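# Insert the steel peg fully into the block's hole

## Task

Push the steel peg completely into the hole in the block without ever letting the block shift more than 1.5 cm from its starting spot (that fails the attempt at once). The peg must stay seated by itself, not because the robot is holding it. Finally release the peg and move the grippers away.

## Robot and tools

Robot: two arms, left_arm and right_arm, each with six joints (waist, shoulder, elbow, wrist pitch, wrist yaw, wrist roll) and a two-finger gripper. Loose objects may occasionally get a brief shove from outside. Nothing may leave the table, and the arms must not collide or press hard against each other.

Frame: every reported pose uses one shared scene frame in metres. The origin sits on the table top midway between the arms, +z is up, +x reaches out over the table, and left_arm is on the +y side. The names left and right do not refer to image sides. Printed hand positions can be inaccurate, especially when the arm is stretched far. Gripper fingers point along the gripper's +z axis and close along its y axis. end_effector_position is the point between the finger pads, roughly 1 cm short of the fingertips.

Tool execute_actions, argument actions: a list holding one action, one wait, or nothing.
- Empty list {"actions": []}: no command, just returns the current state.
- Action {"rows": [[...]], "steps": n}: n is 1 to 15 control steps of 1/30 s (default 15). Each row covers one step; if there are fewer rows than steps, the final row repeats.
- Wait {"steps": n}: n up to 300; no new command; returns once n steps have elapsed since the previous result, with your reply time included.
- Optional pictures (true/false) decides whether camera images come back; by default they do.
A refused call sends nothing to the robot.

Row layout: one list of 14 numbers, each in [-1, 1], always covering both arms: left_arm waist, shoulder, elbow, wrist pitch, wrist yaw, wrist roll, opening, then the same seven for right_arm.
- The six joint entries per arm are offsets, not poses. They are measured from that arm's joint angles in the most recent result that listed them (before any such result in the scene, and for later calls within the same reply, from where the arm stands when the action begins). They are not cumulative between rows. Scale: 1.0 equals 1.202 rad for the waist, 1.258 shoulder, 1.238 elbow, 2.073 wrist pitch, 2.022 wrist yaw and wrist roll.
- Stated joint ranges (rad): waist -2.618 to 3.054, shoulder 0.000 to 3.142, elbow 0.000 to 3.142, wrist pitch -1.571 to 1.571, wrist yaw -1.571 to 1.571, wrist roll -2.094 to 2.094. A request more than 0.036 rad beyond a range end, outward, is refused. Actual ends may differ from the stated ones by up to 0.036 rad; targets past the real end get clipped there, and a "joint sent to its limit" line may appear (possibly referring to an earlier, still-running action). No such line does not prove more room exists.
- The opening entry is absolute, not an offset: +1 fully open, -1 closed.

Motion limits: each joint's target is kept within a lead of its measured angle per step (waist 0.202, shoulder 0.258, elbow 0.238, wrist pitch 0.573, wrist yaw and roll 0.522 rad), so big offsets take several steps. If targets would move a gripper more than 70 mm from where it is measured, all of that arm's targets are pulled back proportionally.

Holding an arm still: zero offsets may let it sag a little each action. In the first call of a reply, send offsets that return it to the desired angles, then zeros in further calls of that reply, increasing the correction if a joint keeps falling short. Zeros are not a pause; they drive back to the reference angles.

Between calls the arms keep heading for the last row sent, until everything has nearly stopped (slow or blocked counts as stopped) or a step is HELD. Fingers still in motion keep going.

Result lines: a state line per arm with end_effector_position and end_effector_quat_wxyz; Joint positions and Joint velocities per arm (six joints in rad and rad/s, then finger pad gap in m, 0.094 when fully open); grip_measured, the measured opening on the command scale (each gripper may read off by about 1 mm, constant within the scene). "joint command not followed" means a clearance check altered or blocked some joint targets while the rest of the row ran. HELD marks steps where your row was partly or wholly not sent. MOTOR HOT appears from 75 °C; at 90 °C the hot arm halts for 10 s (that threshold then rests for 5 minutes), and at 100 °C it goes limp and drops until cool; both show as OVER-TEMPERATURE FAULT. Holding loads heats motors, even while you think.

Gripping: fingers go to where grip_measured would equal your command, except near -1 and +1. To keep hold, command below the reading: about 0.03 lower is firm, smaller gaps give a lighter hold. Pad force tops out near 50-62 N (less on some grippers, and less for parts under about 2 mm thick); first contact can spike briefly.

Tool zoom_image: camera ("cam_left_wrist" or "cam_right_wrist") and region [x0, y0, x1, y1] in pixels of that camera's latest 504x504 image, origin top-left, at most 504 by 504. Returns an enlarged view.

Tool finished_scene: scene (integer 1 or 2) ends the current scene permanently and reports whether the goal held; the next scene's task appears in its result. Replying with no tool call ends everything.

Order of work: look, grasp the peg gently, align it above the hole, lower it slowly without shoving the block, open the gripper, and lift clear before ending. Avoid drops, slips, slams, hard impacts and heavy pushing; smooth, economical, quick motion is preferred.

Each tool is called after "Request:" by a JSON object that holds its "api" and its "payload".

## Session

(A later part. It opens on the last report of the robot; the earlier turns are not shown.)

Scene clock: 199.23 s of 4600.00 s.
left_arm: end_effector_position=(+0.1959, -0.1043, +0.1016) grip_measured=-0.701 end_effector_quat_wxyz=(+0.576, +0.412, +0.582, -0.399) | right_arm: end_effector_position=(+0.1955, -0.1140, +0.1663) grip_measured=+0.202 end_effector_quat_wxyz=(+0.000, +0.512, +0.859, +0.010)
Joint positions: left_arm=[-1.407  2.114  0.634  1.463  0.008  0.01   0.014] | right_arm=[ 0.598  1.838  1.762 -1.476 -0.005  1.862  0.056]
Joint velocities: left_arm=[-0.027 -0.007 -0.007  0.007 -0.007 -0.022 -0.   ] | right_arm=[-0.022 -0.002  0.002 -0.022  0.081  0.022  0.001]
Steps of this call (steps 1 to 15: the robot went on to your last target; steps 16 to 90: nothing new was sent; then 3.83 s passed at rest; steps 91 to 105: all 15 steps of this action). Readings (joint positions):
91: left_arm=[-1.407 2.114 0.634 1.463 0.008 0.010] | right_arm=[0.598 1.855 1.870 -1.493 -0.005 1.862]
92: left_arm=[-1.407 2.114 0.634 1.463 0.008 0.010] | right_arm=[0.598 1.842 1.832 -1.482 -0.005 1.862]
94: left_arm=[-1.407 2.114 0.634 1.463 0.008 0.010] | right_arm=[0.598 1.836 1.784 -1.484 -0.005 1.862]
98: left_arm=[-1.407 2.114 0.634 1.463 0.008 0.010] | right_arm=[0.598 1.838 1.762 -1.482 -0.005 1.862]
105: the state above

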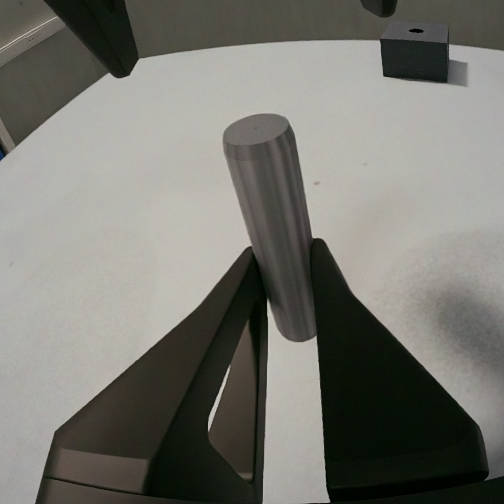

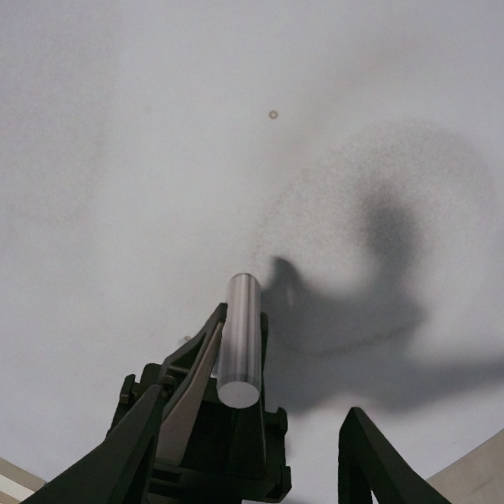

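Request:
{"api": "execute_actions", "payload": {"actions": [{"rows":[[0,0,0,0,0,0,-0.73,0,0.004,-0.078,0.046,0,0,0.2]]}]}}

Scene clock: 204.60 s of 4600.00 s.
left_arm: end_effector_position=(+0.1958, -0.1042, +0.0980) grip_measured=-0.701 end_effector_quat_wxyz=(+0.572, +0.415, +0.587, -0.396) | right_arm: end_effector_position=(+0.1988, -0.1107, +0.1458) grip_measured=+0.202 end_effector_quat_wxyz=(+0.001, +0.512, +0.859, +0.013)
Joint positions: left_arm=[-1.407  2.114  0.634  1.448  0.008  0.01   0.014] | right_arm=[ 0.598  1.84   1.684 -1.389 -0.005  1.862  0.056]
Joint velocities: left_arm=[-0.002  0.002 -0.007 -0.037 -0.007 -0.051 -0.001] | right_arm=[-0.012 -0.002  0.007 -0.022 -0.022  0.007  0.   ]
Steps of this call (steps 1 to 15: the robot went on to your last target; steps 16 to 90: nothing new was sent; then 1.87 s passed at rest; steps 91 to 105: all 15 steps of this action). Readings (joint positions):
91: left_arm=[-1.407 2.114 0.634 1.461 0.008 0.010] | right_arm=[0.598 1.835 1.749 -1.459 -0.005 1.862]
92: left_arm=[-1.407 2.114 0.634 1.459 0.008 0.010] | right_arm=[0.598 1.831 1.729 -1.442 -0.005 1.862]
94: left_arm=[-1.407 2.114 0.634 1.454 0.008 0.010] | right_arm=[0.598 1.834 1.699 -1.423 -0.005 1.862]
98: left_arm=[-1.407 2.114 0.634 1.450 0.008 0.010] | right_arm=[0.598 1.840 1.684 -1.403 -0.005 1.862]
105: the state above

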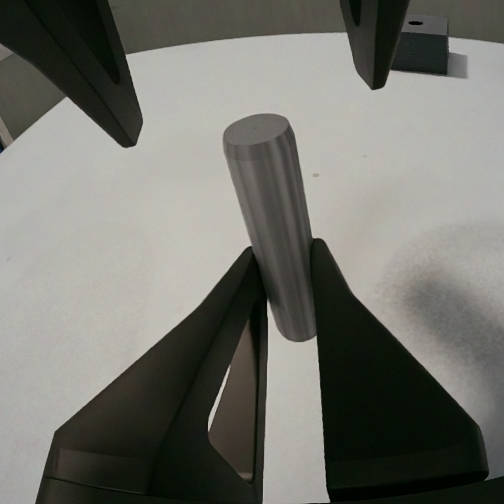

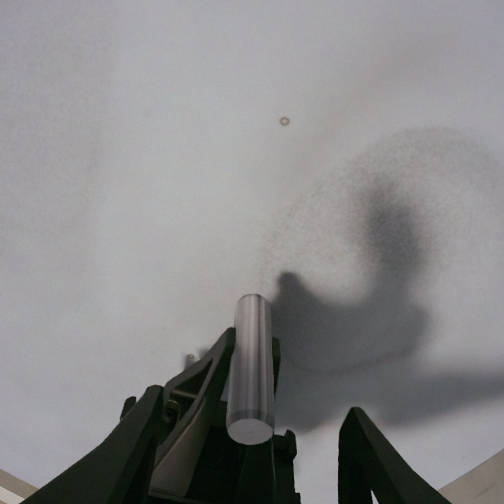

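Request:
{"api": "execute_actions", "payload": {"actions": [{"rows":[[0,0,0,0.025,0,0,-0.73,0,0.008,-0.07,0.04,0,0,-0.3]]}]}}

Scene clock: 211.77 s of 4600.00 s.
left_arm: end_effector_position=(+0.1958, -0.1043, +0.0987) grip_measured=-0.701 end_effector_quat_wxyz=(+0.573, +0.414, +0.586, -0.397) | right_arm: end_effector_position=(+0.2007, -0.1089, +0.1266) grip_measured=-0.298 end_effector_quat_wxyz=(+0.001, +0.512, +0.859, +0.013)
Joint positions: left_arm=[-1.407  2.114  0.634  1.451  0.008  0.01   0.014] | right_arm=[ 0.598  1.846  1.615 -1.313 -0.005  1.862  0.033]
Joint velocities: left_arm=[ 0.012 -0.002 -0.002  0.007  0.007 -0.022  0.001] | right_arm=[-0.012  0.007  0.002 -0.022  0.007  0.022 -0.001]
Steps of this call (steps 1 to 15: the robot went on to your last target; steps 16 to 90: nothing new was sent; then 3.67 s passed at rest; steps 91 to 105: all 15 steps of this action). Readings (joint positions):
91: left_arm=[-1.407 2.114 0.634 1.448 0.008 0.010] | right_arm=[0.598 1.838 1.672 -1.372 -0.005 1.862]
92: left_arm=[-1.407 2.114 0.634 1.448 0.008 0.010] | right_arm=[0.598 1.837 1.656 -1.357 -0.005 1.862]
94: left_arm=[-1.407 2.114 0.634 1.450 0.008 0.010] | right_arm=[0.598 1.840 1.629 -1.341 -0.005 1.862]
98: left_arm=[-1.407 2.114 0.634 1.451 0.008 0.010] | right_arm=[0.598 1.846 1.615 -1.326 -0.005 1.862]
105: the state above

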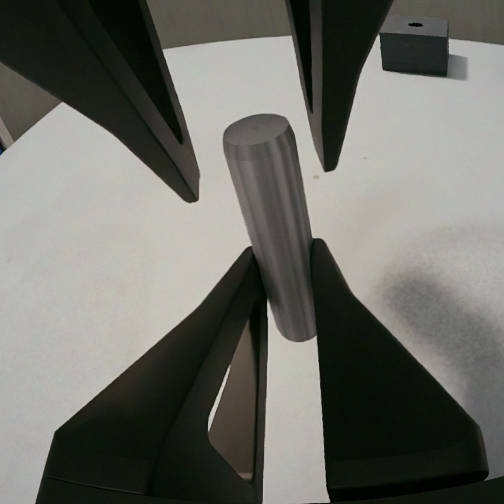

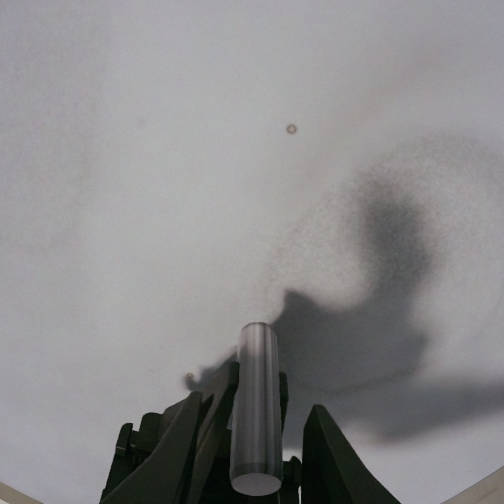

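Request:
{"api": "execute_actions", "payload": {"actions": [{"rows":[[0,0,0,0.012,0,0,-0.73,0.016,-0.005,0,0,0,0,-0.3]],"steps":10}], "pictures": false}}

Request:
{"api": "execute_actions", "payload": {"actions": [{"rows":[[0,0,0,0,0,0,-0.73,0,0,0,0,0,0,-0.74]]}]}}

Scene clock: 221.57 s of 4600.00 s.
left_arm: end_effector_position=(+0.1958, -0.1043, +0.0988) grip_measured=-0.701 end_effector_quat_wxyz=(+0.573, +0.414, +0.586, -0.397) | right_arm: end_effector_position=(+0.1985, -0.1058, +0.1267) grip_measured=-0.298 end_effector_quat_wxyz=(+0.001, +0.508, +0.861, +0.015)
Joint positions: left_arm=[-1.407  2.114  0.634  1.451  0.008  0.01   0.014] | right_arm=[ 0.608  1.846  1.615 -1.311 -0.005  1.862  0.033]
Joint velocities: left_arm=[-0.012  0.032  0.007  0.007 -0.007 -0.095  0.   ] | right_arm=[ 0.002  0.002  0.002 -0.007 -0.022 -0.037 -0.001]
Steps of this call (steps 1 to 15: the robot went on to your last target; steps 16 to 90: nothing new was sent; then 6.47 s passed at rest; steps 91 to 100: all 10 steps of this action). Readings (joint positions):
91: left_arm=[-1.407 2.114 0.634 1.451 0.008 0.010] | right_arm=[0.599 1.846 1.615 -1.311 -0.005 1.862]
92: left_arm=[-1.407 2.114 0.634 1.451 0.008 0.010] | right_arm=[0.600 1.846 1.615 -1.311 -0.005 1.862]
94: left_arm=[-1.407 2.114 0.634 1.451 0.008 0.010] | right_arm=[0.605 1.846 1.615 -1.311 -0.005 1.862]
98: left_arm=[-1.407 2.114 0.634 1.451 0.008 0.010] | right_arm=[0.608 1.846 1.615 -1.311 -0.005 1.862]
100: the state above

Scene clock: 222.07 s of 4600.00 s.
left_arm: end_effector_position=(+0.1968, -0.1039, +0.0981) grip_measured=-0.701 end_effector_quat_wxyz=(+0.572, +0.413, +0.588, -0.395) | right_arm: end_effector_position=(+0.1980, -0.1060, +0.1266) grip_measured=-0.701 end_effector_quat_wxyz=(+0.001, +0.508, +0.861, +0.014)
Joint positions: left_arm=[-1.407  2.114  0.634  1.448  0.005  0.008  0.014] | right_arm=[ 0.608  1.846  1.615 -1.313 -0.005  1.862  0.014]
Joint velocities: left_arm=[ 0.007 -0.002  0.002 -0.037 -0.007 -0.007 -0.002] | right_arm=[ 0.007 -0.002 -0.007 -0.022  0.007 -0.007 -0.   ]
Steps of this call (steps 1 to 15: all 15 steps of this action). Readings (joint positions):
1: left_arm=[-1.407 2.114 0.634 1.450 0.008 0.010] | right_arm=[0.608 1.846 1.615 -1.311 -0.005 1.862]
2: left_arm=[-1.407 2.114 0.634 1.448 0.005 0.009] | right_arm=[0.608 1.846 1.615 -1.312 -0.006 1.862]
4: left_arm=[-1.407 2.114 0.634 1.448 0.005 0.009] | right_arm=[0.608 1.846 1.615 -1.313 -0.005 1.862]
8: left_arm=[-1.407 2.114 0.634 1.448 0.005 0.008] | right_arm=[0.608 1.846 1.615 -1.313 -0.005 1.862]
15: the state above

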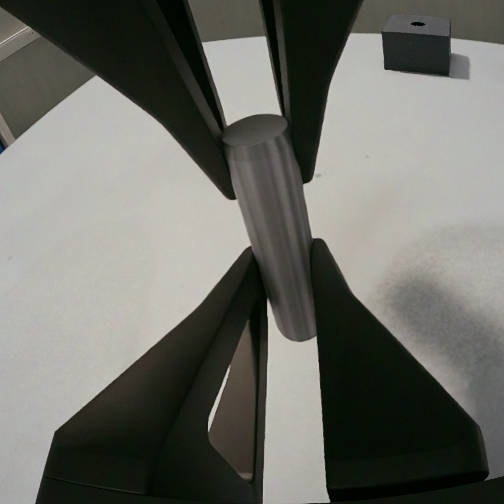

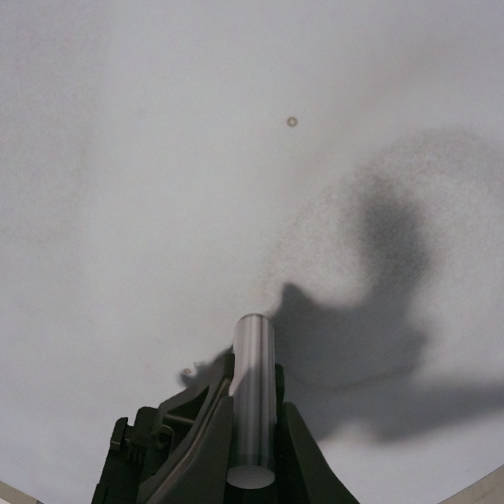

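Request:
{"api": "execute_actions", "payload": {"actions": [{"rows":[[0,0,0,0,0,0,0.3,0,0,0,0,0,0,-0.74],[0,0,0,0,0,0,0.3,0,0,0,0,0,0,-0.74],[0,0,0,0,0,0,0.3,0,0,0,0,0,0,-0.74],[0,0,0,0,0,0,0.3,0,0,0,0,0,0,-0.74],[0,0,0,0,0,0,0.3,0,0,0,0,0,0,-0.74],[0,0,0,0,0,0,0.3,0,0,0,0,0,0,-0.74],[0,0,0,0,0,0,0.3,0,-0.03,0.17,-0.1,0,0,-0.74]]}], "pictures": false}}

Request:
{"api": "execute_actions", "payload": {"actions": [{"rows":[[0,0,0,0,0,0,0.3,-1,-0.2,-0.2,0,0,-0.92,-0.74]]}], "pictures": false}}

Request:
{"api": "execute_actions", "payload": {"actions": [{"steps":25}]}}

Scene clock: 234.83 s of 4600.00 s.
left_arm: end_effector_position=(+0.1968, -0.1039, +0.0981) grip_measured=+0.297 end_effector_quat_wxyz=(+0.572, +0.413, +0.588, -0.395) | right_arm: end_effector_position=(+0.1990, -0.1047, +0.1930) grip_measured=-0.701 end_effector_quat_wxyz=(+0.011, +0.507, +0.860, +0.058)
Joint positions: left_arm=[-1.407  2.114  0.634  1.448  0.005  0.008  0.061] | right_arm=[ 0.608  1.796  1.812 -1.468 -0.006  1.862  0.014]
Joint velocities: left_arm=[ 0.007  0.007  0.002  0.007 -0.066 -0.007  0.001] | right_arm=[-0.012 -0.027 -0.002 -0.3    0.022  0.007 -0.002]
Steps of this call (steps 1 to 15: the robot went on to your last target; steps 16 to 90: nothing new was sent; then 9.27 s passed at rest; steps 91 to 105: all 15 steps of this action). Readings (joint positions):
91: left_arm=[-1.407 2.114 0.634 1.448 0.005 0.008] | right_arm=[0.608 1.846 1.615 -1.313 -0.005 1.862]
92: left_arm=[-1.407 2.114 0.634 1.448 0.005 0.008] | right_arm=[0.608 1.846 1.615 -1.313 -0.006 1.862]
94: left_arm=[-1.407 2.114 0.634 1.448 0.005 0.008] | right_arm=[0.608 1.846 1.615 -1.313 -0.006 1.862]
98: left_arm=[-1.407 2.114 0.634 1.448 0.005 0.008] | right_arm=[0.608 1.861 1.696 -1.389 -0.006 1.862]
105: the state above

Scene clock: 235.33 s of 4600.00 s.
left_arm: end_effector_position=(+0.1968, -0.1039, +0.0981) grip_measured=+0.297 end_effector_quat_wxyz=(+0.572, +0.413, +0.588, -0.395) | right_arm: end_effector_position=(+0.2450, -0.4155, +0.2053) grip_measured=-0.701 end_effector_quat_wxyz=(+0.075, +0.321, +0.944, +0.016)
Joint positions: left_arm=[-1.407  2.114  0.634  1.448  0.005  0.008  0.061] | right_arm=[-0.395  1.554  1.588 -1.451 -0.014  0.45   0.014]
Joint velocities: left_arm=[ 0.007  0.007 -0.007 -0.051  0.022  0.007  0.001] | right_arm=[-2.117 -0.002 -0.007 -0.022 -0.051 -2.85   0.001]
Steps of this call (steps 1 to 15: all 15 steps of this action). Readings (joint positions):
1: left_arm=[-1.407 2.114 0.634 1.448 0.005 0.008] | right_arm=[0.592 1.769 1.773 -1.447 -0.017 1.798]
2: left_arm=[-1.407 2.114 0.634 1.448 0.005 0.008] | right_arm=[0.558 1.726 1.710 -1.428 -0.029 1.719]
4: left_arm=[-1.407 2.114 0.634 1.448 0.005 0.008] | right_arm=[0.441 1.642 1.619 -1.442 -0.031 1.540]
8: left_arm=[-1.407 2.114 0.634 1.448 0.005 0.008] | right_arm=[0.135 1.557 1.588 -1.456 -0.022 1.144]
15: the state above

Scene clock: 236.17 s of 4600.00 s.
left_arm: end_effector_position=(+0.1968, -0.1039, +0.0981) grip_measured=+0.297 end_effector_quat_wxyz=(+0.572, +0.413, +0.588, -0.395) | right_arm: end_effector_position=(+0.2251, -0.4763, +0.2052) grip_measured=-0.701 end_effector_quat_wxyz=(+0.074, +0.212, +0.974, -0.016)
Joint positions: left_arm=[-1.407  2.114  0.634  1.448  0.005  0.008  0.061] | right_arm=[-0.602  1.554  1.588 -1.454  0.002  0.014  0.014]
Joint velocities: left_arm=[-0.002 -0.007  0.002 -0.022 -0.037 -0.051 -0.001] | right_arm=[-0.007  0.002 -0.002 -0.037  0.022  0.007  0.   ]
Steps of this call (steps 1 to 25: the robot went on to your last target). Readings (joint positions):
1: left_arm=[-1.407 2.114 0.634 1.448 0.005 0.008] | right_arm=[-0.470 1.554 1.588 -1.450 -0.013 0.362]
2: left_arm=[-1.407 2.114 0.634 1.448 0.005 0.008] | right_arm=[-0.534 1.554 1.588 -1.450 -0.006 0.292]
4: left_arm=[-1.407 2.114 0.634 1.448 0.005 0.008] | right_arm=[-0.603 1.554 1.588 -1.450 0.013 0.192]
8: left_arm=[-1.407 2.114 0.634 1.448 0.005 0.008] | right_arm=[-0.604 1.554 1.588 -1.453 0.008 0.086]
25: the state above

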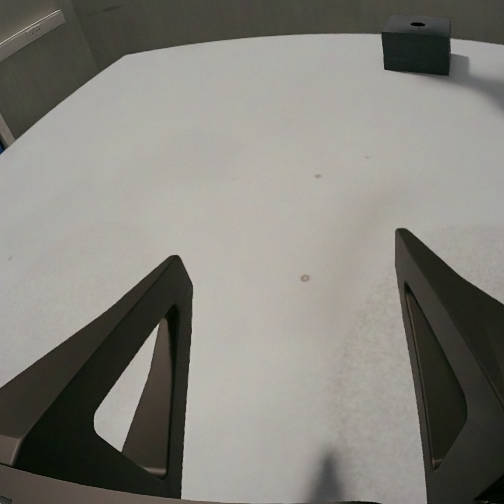

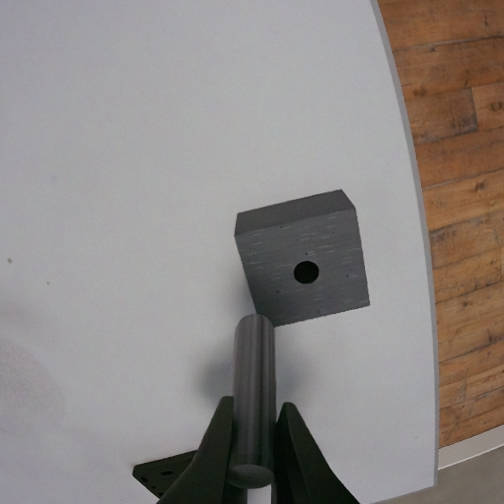

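Request:
{"api": "execute_actions", "payload": {"actions": [{"rows":[[0,0,0,0,0,0,0.3,-0.1,-0.01,-0.2,0.05,0,0,-0.74]]}]}}

Scene clock: 250.33 s of 4600.00 s.
left_arm: end_effector_position=(+0.1968, -0.1039, +0.0981) grip_measured=+0.297 end_effector_quat_wxyz=(+0.572, +0.413, +0.588, -0.395) | right_arm: end_effector_position=(+0.1832, -0.4940, +0.1401) grip_measured=-0.701 end_effector_quat_wxyz=(-0.005, +0.270, +0.963, -0.001)
Joint positions: left_arm=[-1.407  2.114  0.634  1.448  0.005  0.008  0.061] | right_arm=[-0.724  1.558  1.341 -1.363  0.005  0.012  0.014]
Joint velocities: left_arm=[-0.022  0.012  0.002 -0.051 -0.007  0.007 -0.001] | right_arm=[-0.012 -0.002 -0.012  0.037  0.022  0.022 -0.001]
Steps of this call (steps 1 to 30: the robot went on to your last target; steps 31 to 90: nothing new was sent; then 10.67 s passed at rest; steps 91 to 105: all 15 steps of this action). Readings (joint positions):
91: left_arm=[-1.407 2.114 0.634 1.448 0.005 0.008] | right_arm=[-0.617 1.543 1.550 -1.424 -0.008 0.012]
92: left_arm=[-1.407 2.114 0.634 1.448 0.005 0.008] | right_arm=[-0.645 1.527 1.488 -1.390 -0.013 0.012]
94: left_arm=[-1.407 2.114 0.634 1.448 0.005 0.008] | right_arm=[-0.703 1.531 1.392 -1.384 -0.003 0.012]
98: left_arm=[-1.407 2.114 0.634 1.448 0.005 0.008] | right_arm=[-0.724 1.560 1.341 -1.381 0.005 0.012]
105: the state above

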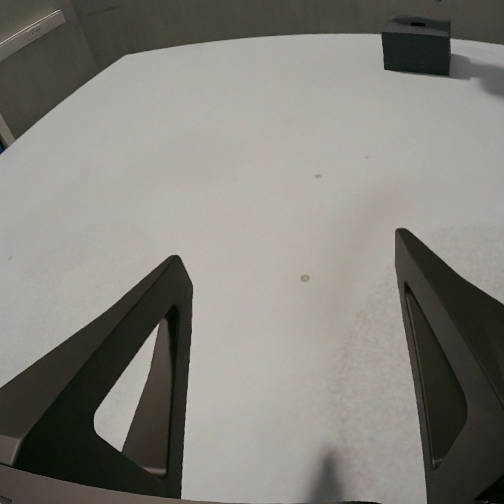

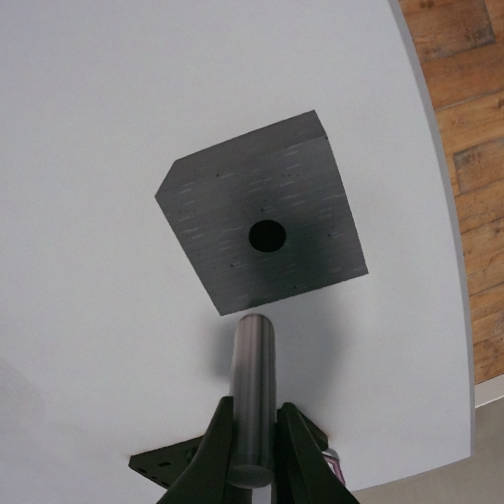

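Request:
{"api": "execute_actions", "payload": {"actions": [{"rows":[[0,-0.01,0,0.03,0,0,0.3,-0.017,0.066,0.048,0.026,0,0,-0.74]]}]}}

Scene clock: 257.13 s of 4600.00 s.
left_arm: end_effector_position=(+0.1968, -0.1040, +0.1076) grip_measured=+0.297 end_effector_quat_wxyz=(+0.584, +0.405, +0.577, -0.403) | right_arm: end_effector_position=(+0.1993, -0.5072, +0.1257) grip_measured=-0.701 end_effector_quat_wxyz=(-0.010, +0.276, +0.961, +0.000)
Joint positions: left_arm=[-1.407  2.114  0.634  1.487  0.005  0.008  0.061] | right_arm=[-0.735  1.645  1.374 -1.318  0.005  0.012  0.014]
Joint velocities: left_arm=[-0.007 -0.007  0.007  0.022 -0.051  0.022 -0.   ] | right_arm=[-0.027 -0.007 -0.007  0.022  0.007 -0.022  0.   ]
Steps of this call (steps 1 to 15: the robot went on to your last target; steps 16 to 90: nothing new was sent; then 3.30 s passed at rest; steps 91 to 105: all 15 steps of this action). Readings (joint positions):
91: left_arm=[-1.407 2.114 0.634 1.452 0.005 0.008] | right_arm=[-0.725 1.566 1.347 -1.362 0.005 0.012]
92: left_arm=[-1.407 2.114 0.634 1.458 0.005 0.008] | right_arm=[-0.728 1.582 1.359 -1.359 0.005 0.012]
94: left_arm=[-1.407 2.114 0.634 1.471 0.005 0.008] | right_arm=[-0.733 1.615 1.373 -1.337 0.005 0.012]
98: left_arm=[-1.407 2.114 0.634 1.482 0.005 0.008] | right_arm=[-0.735 1.645 1.374 -1.320 0.005 0.012]
105: the state above

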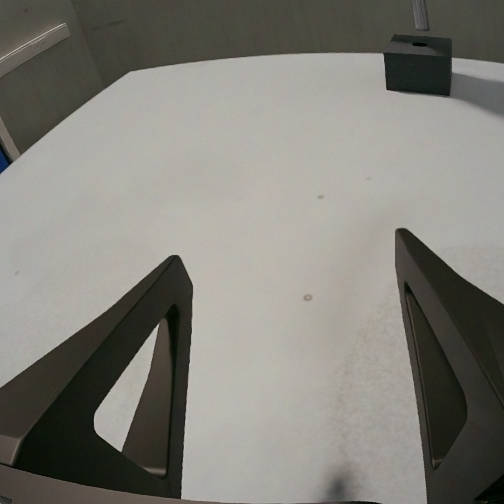

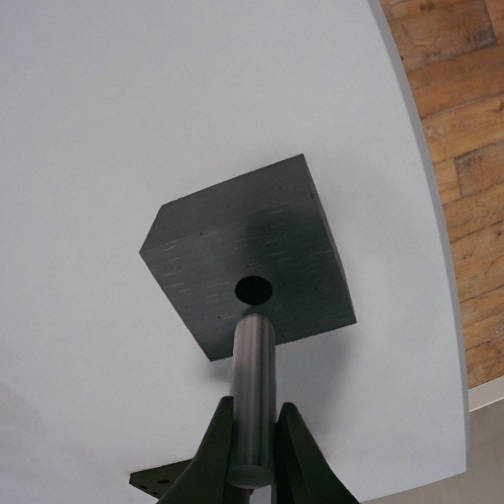

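Request:
{"api": "execute_actions", "payload": {"actions": [{"rows":[[0,0,0,0,0,0,0.3,0,-0.016,-0.033,0.03,0,0,-0.74]]}]}}

Request:
{"api": "zoom_image", "payload": {"camera": "cam_left_wrist", "region": [370,0,470,100]}}

Scene clock: 262.70 s of 4600.00 s.
left_arm: end_effector_position=(+0.1968, -0.1040, +0.1078) grip_measured=+0.297 end_effector_quat_wxyz=(+0.584, +0.405, +0.576, -0.403) | right_arm: end_effector_position=(+0.2053, -0.5108, +0.1210) grip_measured=-0.701 end_effector_quat_wxyz=(+0.006, +0.276, +0.961, -0.004)
Joint positions: left_arm=[-1.407  2.114  0.634  1.488  0.005  0.008  0.061] | right_arm=[-0.735  1.641  1.351 -1.267  0.005  0.012  0.014]
Joint velocities: left_arm=[-0.017  0.007 -0.007  0.066 -0.007  0.022  0.   ] | right_arm=[ 0.007 -0.002 -0.027 -0.051 -0.037  0.022  0.001]
Steps of this call (steps 1 to 15: the robot went on to your last target; steps 16 to 90: nothing new was sent; then 2.07 s passed at rest; steps 91 to 105: all 15 steps of this action). Readings (joint positions):
91: left_arm=[-1.407 2.114 0.634 1.488 0.005 0.008] | right_arm=[-0.735 1.643 1.370 -1.311 0.005 0.012]
92: left_arm=[-1.407 2.114 0.634 1.488 0.005 0.008] | right_arm=[-0.735 1.641 1.364 -1.301 0.005 0.012]
94: left_arm=[-1.407 2.114 0.634 1.488 0.005 0.008] | right_arm=[-0.735 1.641 1.355 -1.288 0.005 0.012]
98: left_arm=[-1.407 2.114 0.634 1.488 0.005 0.008] | right_arm=[-0.735 1.641 1.351 -1.276 0.005 0.012]
105: the state above

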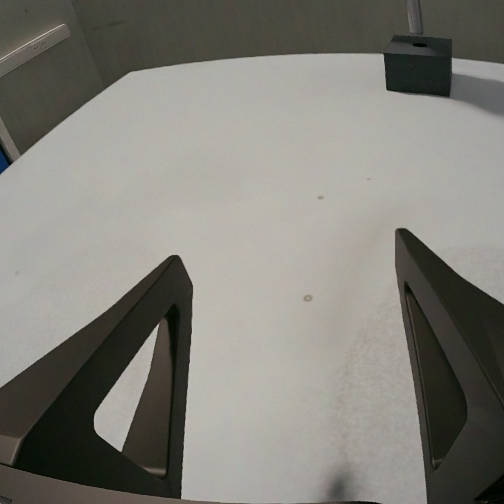

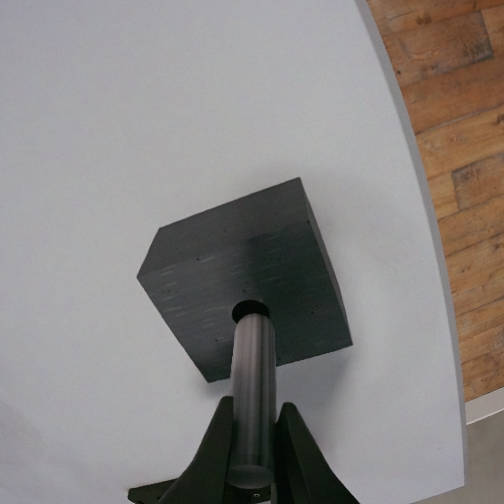

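Region (370, 0, 470, 100) of cam_left_wrist's 504x504 image, scaled by 5.040, with more detail than that image has.

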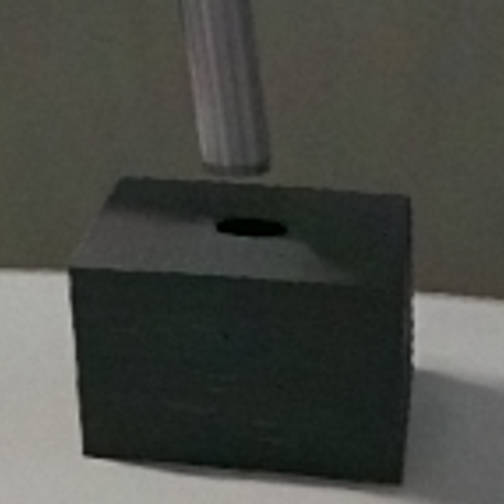

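Request:
{"api": "execute_actions", "payload": {"actions": [{"rows":[[0,0,0,0,0,0,0.3,0.008,-0.068,-0.075,0.04,0,0,-0.74]]}]}}

Request:
{"api": "zoom_image", "payload": {"camera": "cam_left_wrist", "region": [370,0,470,100]}}

Scene clock: 273.30 s of 4600.00 s.
left_arm: end_effector_position=(+0.1968, -0.1040, +0.1078) grip_measured=+0.297 end_effector_quat_wxyz=(+0.584, +0.405, +0.576, -0.403) | right_arm: end_effector_position=(+0.2033, -0.5095, +0.1214) grip_measured=-0.701 end_effector_quat_wxyz=(+0.038, +0.276, +0.960, -0.013)
Joint positions: left_arm=[-1.407  2.114  0.634  1.488  0.005  0.008  0.061] | right_arm=[-0.735  1.571  1.277 -1.197  0.005  0.012  0.014]
Joint velocities: left_arm=[ 0.017 -0.012 -0.012  0.037  0.007 -0.022  0.   ] | right_arm=[ 0.002 -0.002  0.007 -0.037 -0.051 -0.081 -0.001]
Steps of this call (steps 1 to 15: the robot went on to your last target; steps 16 to 90: nothing new was sent; then 7.10 s passed at rest; steps 91 to 105: all 15 steps of this action). Readings (joint positions):
91: left_arm=[-1.407 2.114 0.634 1.488 0.005 0.008] | right_arm=[-0.735 1.631 1.336 -1.248 0.005 0.012]
92: left_arm=[-1.407 2.114 0.634 1.488 0.005 0.008] | right_arm=[-0.735 1.613 1.312 -1.228 0.005 0.012]
94: left_arm=[-1.407 2.114 0.634 1.488 0.005 0.008] | right_arm=[-0.735 1.585 1.283 -1.223 0.005 0.012]
98: left_arm=[-1.407 2.114 0.634 1.488 0.005 0.008] | right_arm=[-0.735 1.571 1.277 -1.212 0.005 0.012]
105: the state above

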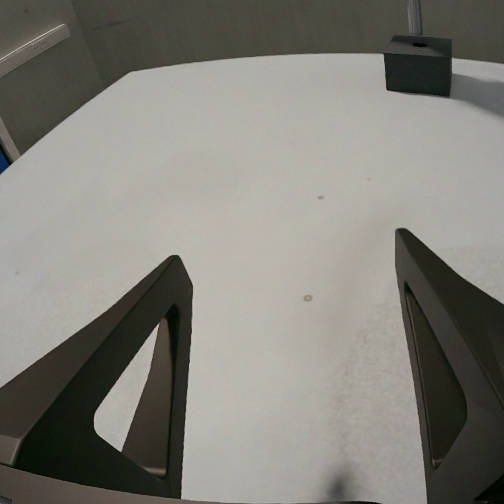

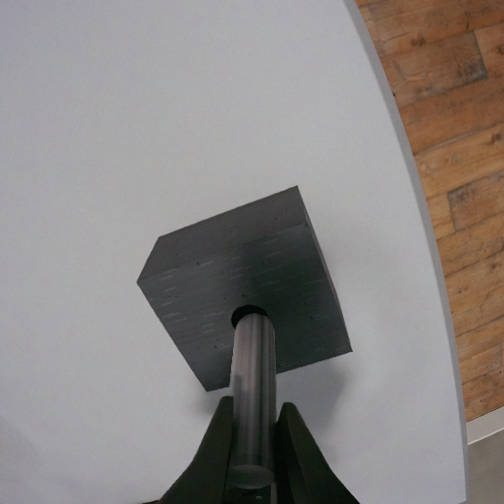

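Region (370, 0, 470, 100) of cam_left_wrist's 504x504 image, scaled by 5.040, with more detail than that image has.

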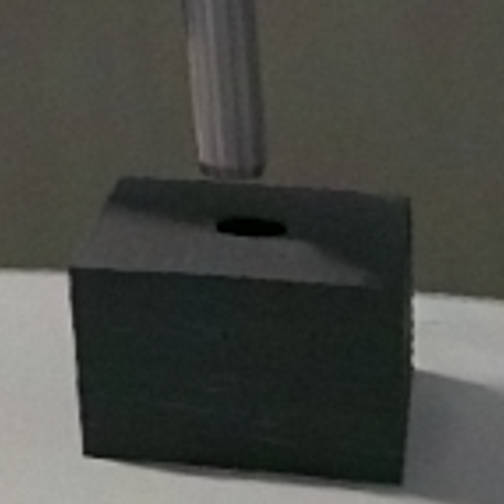

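Request:
{"api": "execute_actions", "payload": {"actions": [{"rows":[[0,0,0,0,0,0,0.3,0.012,-0.01,-0.04,0.008,0,0,-0.74]]}]}}

Request:
{"api": "zoom_image", "payload": {"camera": "cam_left_wrist", "region": [370,0,470,100]}}

Request:
{"api": "zoom_image", "payload": {"camera": "cam_right_wrist", "region": [200,270,300,370]}}

Scene clock: 290.13 s of 4600.00 s.
left_arm: end_effector_position=(+0.1968, -0.1040, +0.1078) grip_measured=+0.297 end_effector_quat_wxyz=(+0.584, +0.405, +0.576, -0.403) | right_arm: end_effector_position=(+0.1984, -0.5051, +0.1130) grip_measured=-0.701 end_effector_quat_wxyz=(+0.027, +0.274, +0.961, -0.010)
Joint positions: left_arm=[-1.407  2.114  0.634  1.488  0.005  0.008  0.061] | right_arm=[-0.731  1.569  1.244 -1.188  0.005  0.012  0.014]
Joint velocities: left_arm=[-0.007  0.002 -0.017 -0.051 -0.037 -0.007 -0.   ] | right_arm=[ 0.007 -0.007  0.017 -0.081 -0.066 -0.007 -0.002]
Steps of this call (steps 1 to 15: the robot went on to your last target; steps 16 to 90: nothing new was sent; then 13.33 s passed at rest; steps 91 to 105: all 15 steps of this action). Readings (joint positions):
91: left_arm=[-1.407 2.114 0.634 1.488 0.005 0.008] | right_arm=[-0.735 1.570 1.272 -1.192 0.005 0.012]
92: left_arm=[-1.407 2.114 0.634 1.488 0.005 0.008] | right_arm=[-0.734 1.569 1.265 -1.188 0.005 0.012]
94: left_arm=[-1.407 2.114 0.634 1.488 0.005 0.008] | right_arm=[-0.732 1.569 1.251 -1.188 0.005 0.012]
98: left_arm=[-1.407 2.114 0.634 1.488 0.005 0.008] | right_arm=[-0.731 1.569 1.244 -1.188 0.005 0.012]
105: the state above

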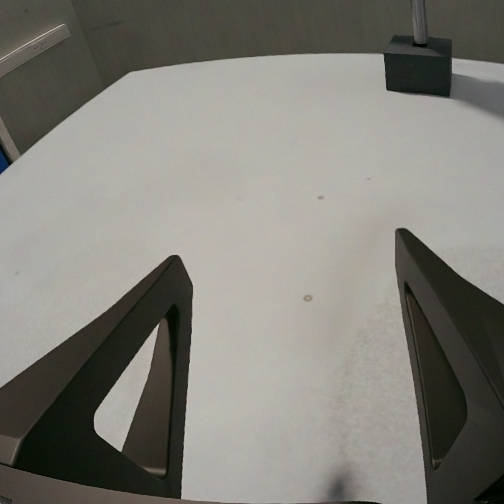

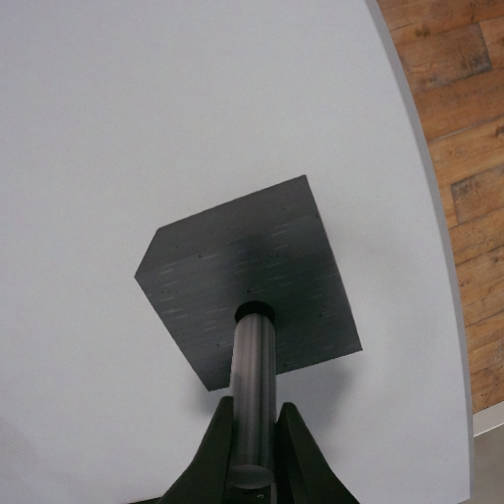

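Region (370, 0, 470, 100) of cam_left_wrist's 504x504 image, scaled by 5.040, with more detail than that image has.

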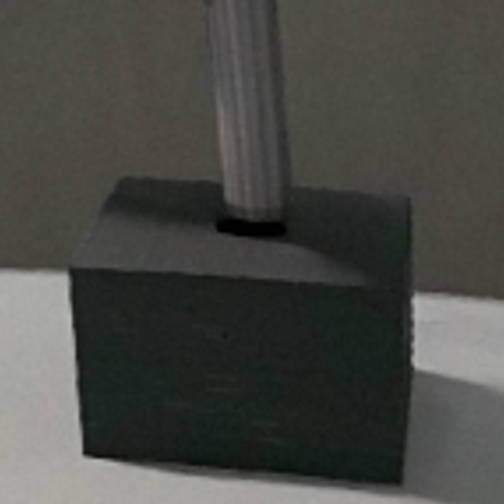

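Region (200, 270, 300, 370) of cam_right_wrist's 504x504 image, scaled by 5.040, with more detail than that image has.

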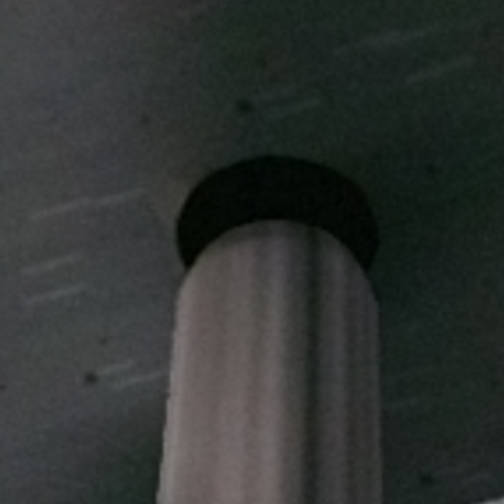

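Need ~1.5 mm outward; descend 10 mm gradually.

Request:
{"api": "execute_actions", "payload": {"actions": [{"rows":[[0,0,0,0,0,0,0.3,0,-0.008,-0.01,0.008,0,0,-0.74],[0,0,0,0,0,0,0.3,0,-0.008,-0.015,0.011,0,0,-0.74],[0,0,0,0,0,0,0.3,0,-0.008,-0.02,0.014,0,0,-0.74],[0,0,0,0,0,0,0.3,0,-0.008,-0.025,0.017,0,0,-0.74],[0,0,0,0,0,0,0.3,0,-0.008,-0.03,0.02,0,0,-0.74],[0,0,0,0,0,0,0.3,0,-0.008,-0.035,0.022,0,0,-0.74],[0,0,0,0,0,0,0.3,0,-0.008,-0.04,0.024,0,0,-0.74],[0,0,0,0,0,0,0.3,0,-0.008,-0.045,0.026,0,0,-0.74]]}]}}

Request:
{"api": "zoom_image", "payload": {"camera": "cam_left_wrist", "region": [370,0,470,100]}}

Scene clock: 300.40 s of 4600.00 s.
left_arm: end_effector_position=(+0.1968, -0.1040, +0.1078) grip_measured=+0.297 end_effector_quat_wxyz=(+0.584, +0.405, +0.576, -0.403) | right_arm: end_effector_position=(+0.1999, -0.5057, +0.1043) grip_measured=-0.701 end_effector_quat_wxyz=(+0.032, +0.273, +0.961, -0.011)
Joint positions: left_arm=[-1.407  2.114  0.634  1.488  0.005  0.008  0.061] | right_arm=[-0.731  1.569  1.208 -1.143  0.004  0.012  0.014]
Joint velocities: left_arm=[ 0.007 -0.012 -0.007  0.007 -0.007 -0.066  0.   ] | right_arm=[-0.032 -0.002 -0.012  0.007 -0.051  0.037  0.   ]
Steps of this call (steps 1 to 15: the robot went on to your last target; steps 16 to 90: nothing new was sent; then 6.77 s passed at rest; steps 91 to 105: all 15 steps of this action). Readings (joint positions):
91: left_arm=[-1.407 2.114 0.634 1.488 0.005 0.008] | right_arm=[-0.731 1.569 1.244 -1.187 0.005 0.012]
92: left_arm=[-1.407 2.114 0.634 1.488 0.005 0.008] | right_arm=[-0.731 1.569 1.244 -1.186 0.005 0.012]
94: left_arm=[-1.407 2.114 0.634 1.488 0.005 0.008] | right_arm=[-0.731 1.569 1.244 -1.180 0.005 0.012]
98: left_arm=[-1.407 2.114 0.634 1.488 0.005 0.008] | right_arm=[-0.731 1.569 1.221 -1.157 0.005 0.012]
105: the state above

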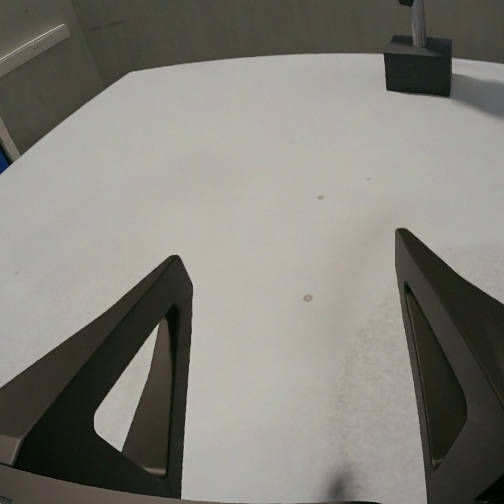

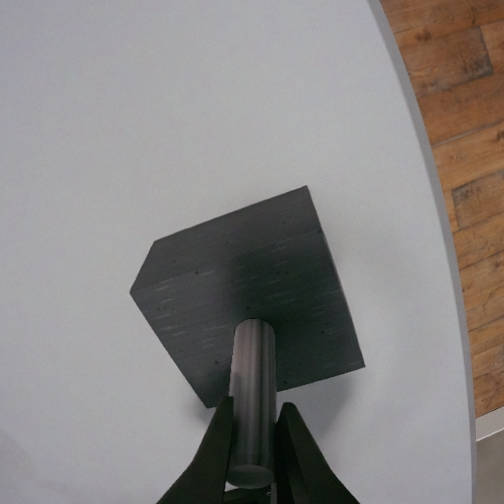

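Region (370, 0, 470, 100) of cam_left_wrist's 504x504 image, scaled by 5.040, with more detail than that image has.

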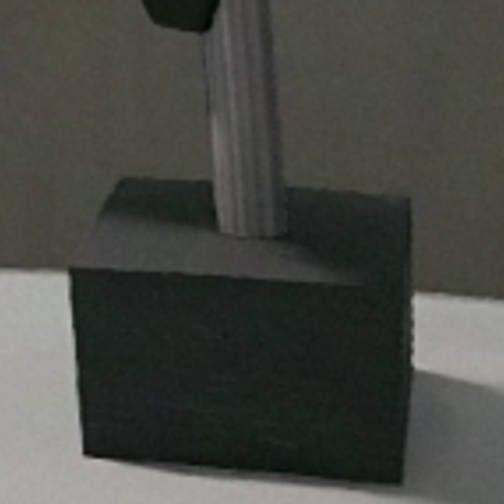

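Request:
{"api": "execute_actions", "payload": {"actions": [{"rows":[[0,0,0,0,0,0,0.3,0,-0.008,-0.022,0.004,0,0,-0.74],[0,0,0,0,0,0,0.3,0,-0.008,-0.028,0.008,0,0,-0.74],[0,0,0,0,0,0,0.3,0,-0.008,-0.034,0.011,0,0,-0.74],[0,0,0,0,0,0,0.3,0,-0.008,-0.04,0.014,0,0,-0.74],[0,0,0,0,0,0,0.3,0,-0.008,-0.047,0.018,0,0,-0.74],[0,0,0,0,0,0,0.3,0,-0.008,-0.054,0.022,0,0,-0.74],[0,0,0,0,0,0,0.3,0,-0.008,-0.06,0.026,0,0,-0.74],[0,0,0,0,0,0,0.3,0,-0.008,-0.067,0.029,0,0,-0.74],[0,0,0,0,0,0,0.3,0,-0.008,-0.074,0.032,0,0,-0.74],[0,0,0,0,0,0,0.3,0,-0.008,-0.082,0.036,0,0,-0.74]]}]}}

Request:
{"api": "zoom_image", "payload": {"camera": "cam_left_wrist", "region": [370,0,470,100]}}

Scene clock: 316.83 s of 4600.00 s.
left_arm: end_effector_position=(+0.1968, -0.1040, +0.1078) grip_measured=+0.297 end_effector_quat_wxyz=(+0.584, +0.405, +0.576, -0.403) | right_arm: end_effector_position=(+0.1993, -0.5053, +0.0855) grip_measured=-0.701 end_effector_quat_wxyz=(+0.036, +0.273, +0.961, -0.012)
Joint positions: left_arm=[-1.407  2.114  0.634  1.488  0.005  0.008  0.061] | right_arm=[-0.731  1.569  1.132 -1.057  0.004  0.012  0.014]
Joint velocities: left_arm=[ 0.007  0.002 -0.012  0.051  0.007 -0.051  0.001] | right_arm=[-0.007 -0.007 -0.027  0.007 -0.022 -0.007 -0.   ]
Steps of this call (steps 1 to 15: the robot went on to your last target; steps 16 to 90: nothing new was sent; then 12.93 s passed at rest; steps 91 to 105: all 15 steps of this action). Readings (joint positions):
91: left_arm=[-1.407 2.114 0.634 1.488 0.005 0.008] | right_arm=[-0.731 1.569 1.208 -1.142 0.004 0.012]
92: left_arm=[-1.407 2.114 0.634 1.488 0.005 0.008] | right_arm=[-0.731 1.569 1.206 -1.141 0.004 0.012]
94: left_arm=[-1.407 2.114 0.634 1.488 0.005 0.008] | right_arm=[-0.731 1.569 1.195 -1.131 0.004 0.012]
98: left_arm=[-1.407 2.114 0.634 1.488 0.005 0.008] | right_arm=[-0.731 1.569 1.164 -1.096 0.004 0.012]
105: the state above

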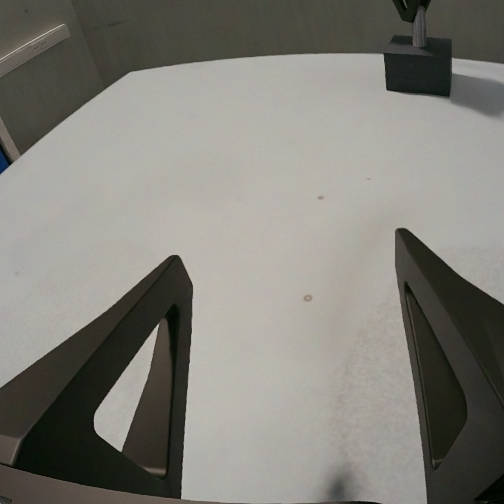

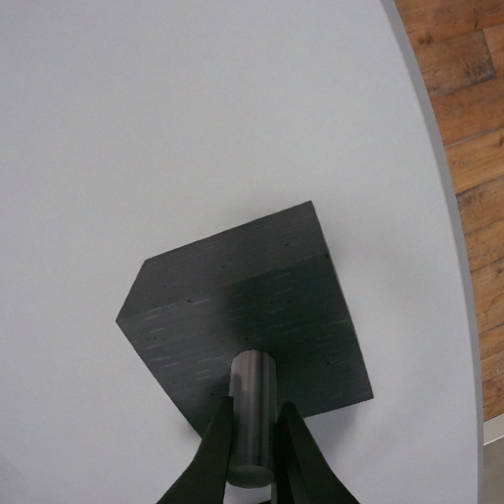

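Region (370, 0, 470, 100) of cam_left_wrist's 504x504 image, scaled by 5.040, with more detail than that image has.

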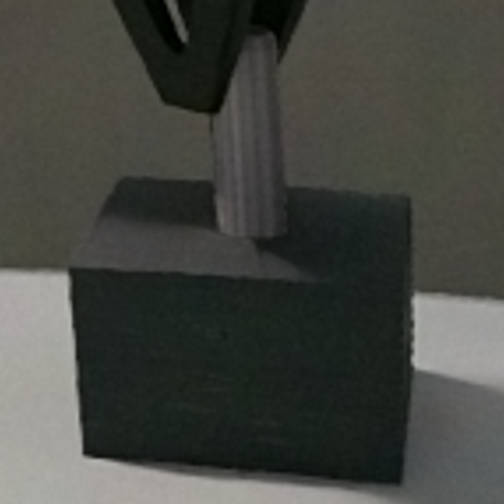

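Going smoothly; continue until it bottoms.

Request:
{"api": "execute_actions", "payload": {"actions": [{"rows":[[0,0,0,0,0,0,0.3,0,-0.008,-0.028,0.004,0,0,-0.74],[0,0,0,0,0,0,0.3,0,-0.008,-0.034,0.008,0,0,-0.74],[0,0,0,0,0,0,0.3,0,-0.008,-0.04,0.011,0,0,-0.74],[0,0,0,0,0,0,0.3,0,-0.008,-0.047,0.014,0,0,-0.74],[0,0,0,0,0,0,0.3,0,-0.008,-0.054,0.018,0,0,-0.74],[0,0,0,0,0,0,0.3,0,-0.008,-0.06,0.022,0,0,-0.74],[0,0,0,0,0,0,0.3,0,-0.008,-0.067,0.026,0,0,-0.74],[0,0,0,0,0,0,0.3,0,-0.008,-0.074,0.029,0,0,-0.74],[0,0,0,0,0,0,0.3,0,-0.008,-0.082,0.033,0,0,-0.74],[0,0,0,0,0,0,0.3,0,-0.008,-0.088,0.037,0,0,-0.74]]}], "pictures": false}}

Request:
{"api": "execute_actions", "payload": {"actions": [{"rows":[[0,0,0,0,0,0,0.3,0,0,0,0,0,0,-0.2]],"steps":10}]}}

Request:
{"api": "zoom_image", "payload": {"camera": "cam_left_wrist", "region": [370,0,470,100]}}

Scene clock: 326.70 s of 4600.00 s.
left_arm: end_effector_position=(+0.1968, -0.1040, +0.1078) grip_measured=+0.297 end_effector_quat_wxyz=(+0.584, +0.405, +0.576, -0.403) | right_arm: end_effector_position=(+0.1997, -0.5056, +0.0676) grip_measured=-0.701 end_effector_quat_wxyz=(+0.046, +0.273, +0.961, -0.014)
Joint positions: left_arm=[-1.407  2.114  0.634  1.488  0.005  0.008  0.061] | right_arm=[-0.731  1.569  1.057 -0.962  0.004  0.012  0.014]
Joint velocities: left_arm=[-0.002 -0.002 -0.002  0.007 -0.051  0.007  0.001] | right_arm=[-0.012 -0.002 -0.012  0.11  -0.007 -0.022  0.   ]
Steps of this call (steps 1 to 15: the robot went on to your last target; steps 16 to 90: nothing new was sent; then 6.37 s passed at rest; steps 91 to 105: all 15 steps of this action). Readings (joint positions):
91: left_arm=[-1.407 2.114 0.634 1.488 0.005 0.008] | right_arm=[-0.731 1.569 1.131 -1.054 0.004 0.012]
92: left_arm=[-1.407 2.114 0.634 1.488 0.005 0.008] | right_arm=[-0.731 1.569 1.127 -1.051 0.004 0.012]
94: left_arm=[-1.407 2.114 0.634 1.488 0.005 0.008] | right_arm=[-0.731 1.569 1.114 -1.036 0.004 0.012]
98: left_arm=[-1.407 2.114 0.634 1.488 0.005 0.008] | right_arm=[-0.731 1.569 1.087 -1.001 0.004 0.012]
105: the state above

Scene clock: 327.03 s of 4600.00 s.
left_arm: end_effector_position=(+0.1968, -0.1040, +0.1078) grip_measured=+0.297 end_effector_quat_wxyz=(+0.584, +0.405, +0.576, -0.403) | right_arm: end_effector_position=(+0.1998, -0.5057, +0.0676) grip_measured=-0.202 end_effector_quat_wxyz=(+0.046, +0.273, +0.961, -0.015)
Joint positions: left_arm=[-1.407  2.114  0.634  1.488  0.005  0.008  0.061] | right_arm=[-0.731  1.569  1.057 -0.962  0.004  0.012  0.037]
Joint velocities: left_arm=[ 0.002 -0.002 -0.002 -0.007  0.007  0.007  0.   ] | right_arm=[ 0.002 -0.002  0.007  0.007  0.007 -0.11   0.   ]
Steps of this call (steps 1 to 10: all 10 steps of this action). Readings (joint positions):
1: left_arm=[-1.407 2.114 0.634 1.488 0.005 0.008] | right_arm=[-0.731 1.569 1.057 -0.962 0.004 0.012]
2: left_arm=[-1.407 2.114 0.634 1.488 0.005 0.008] | right_arm=[-0.731 1.569 1.057 -0.962 0.004 0.012]
4: left_arm=[-1.407 2.114 0.634 1.488 0.005 0.008] | right_arm=[-0.731 1.569 1.057 -0.962 0.004 0.012]
8: left_arm=[-1.407 2.114 0.634 1.488 0.005 0.008] | right_arm=[-0.731 1.569 1.057 -0.962 0.004 0.012]
10: the state above

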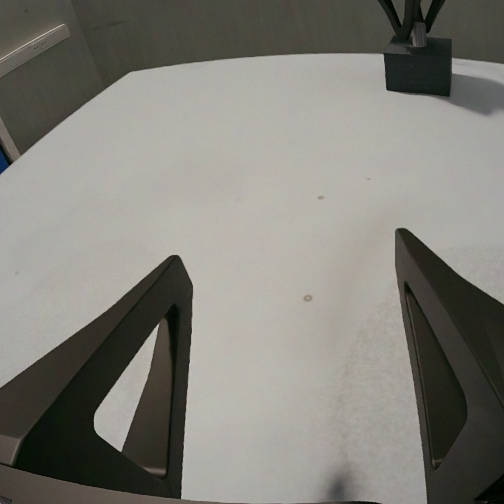

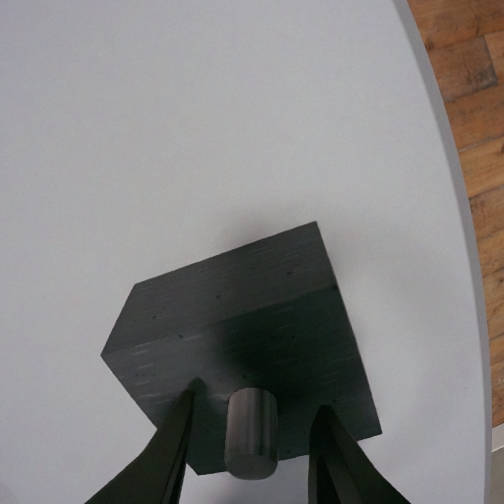

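Region (370, 0, 470, 100) of cam_left_wrist's 504x504 image, scaled by 5.040, with more detail than that image has.

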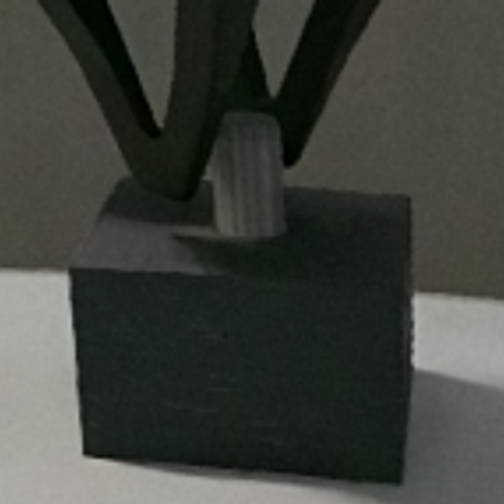

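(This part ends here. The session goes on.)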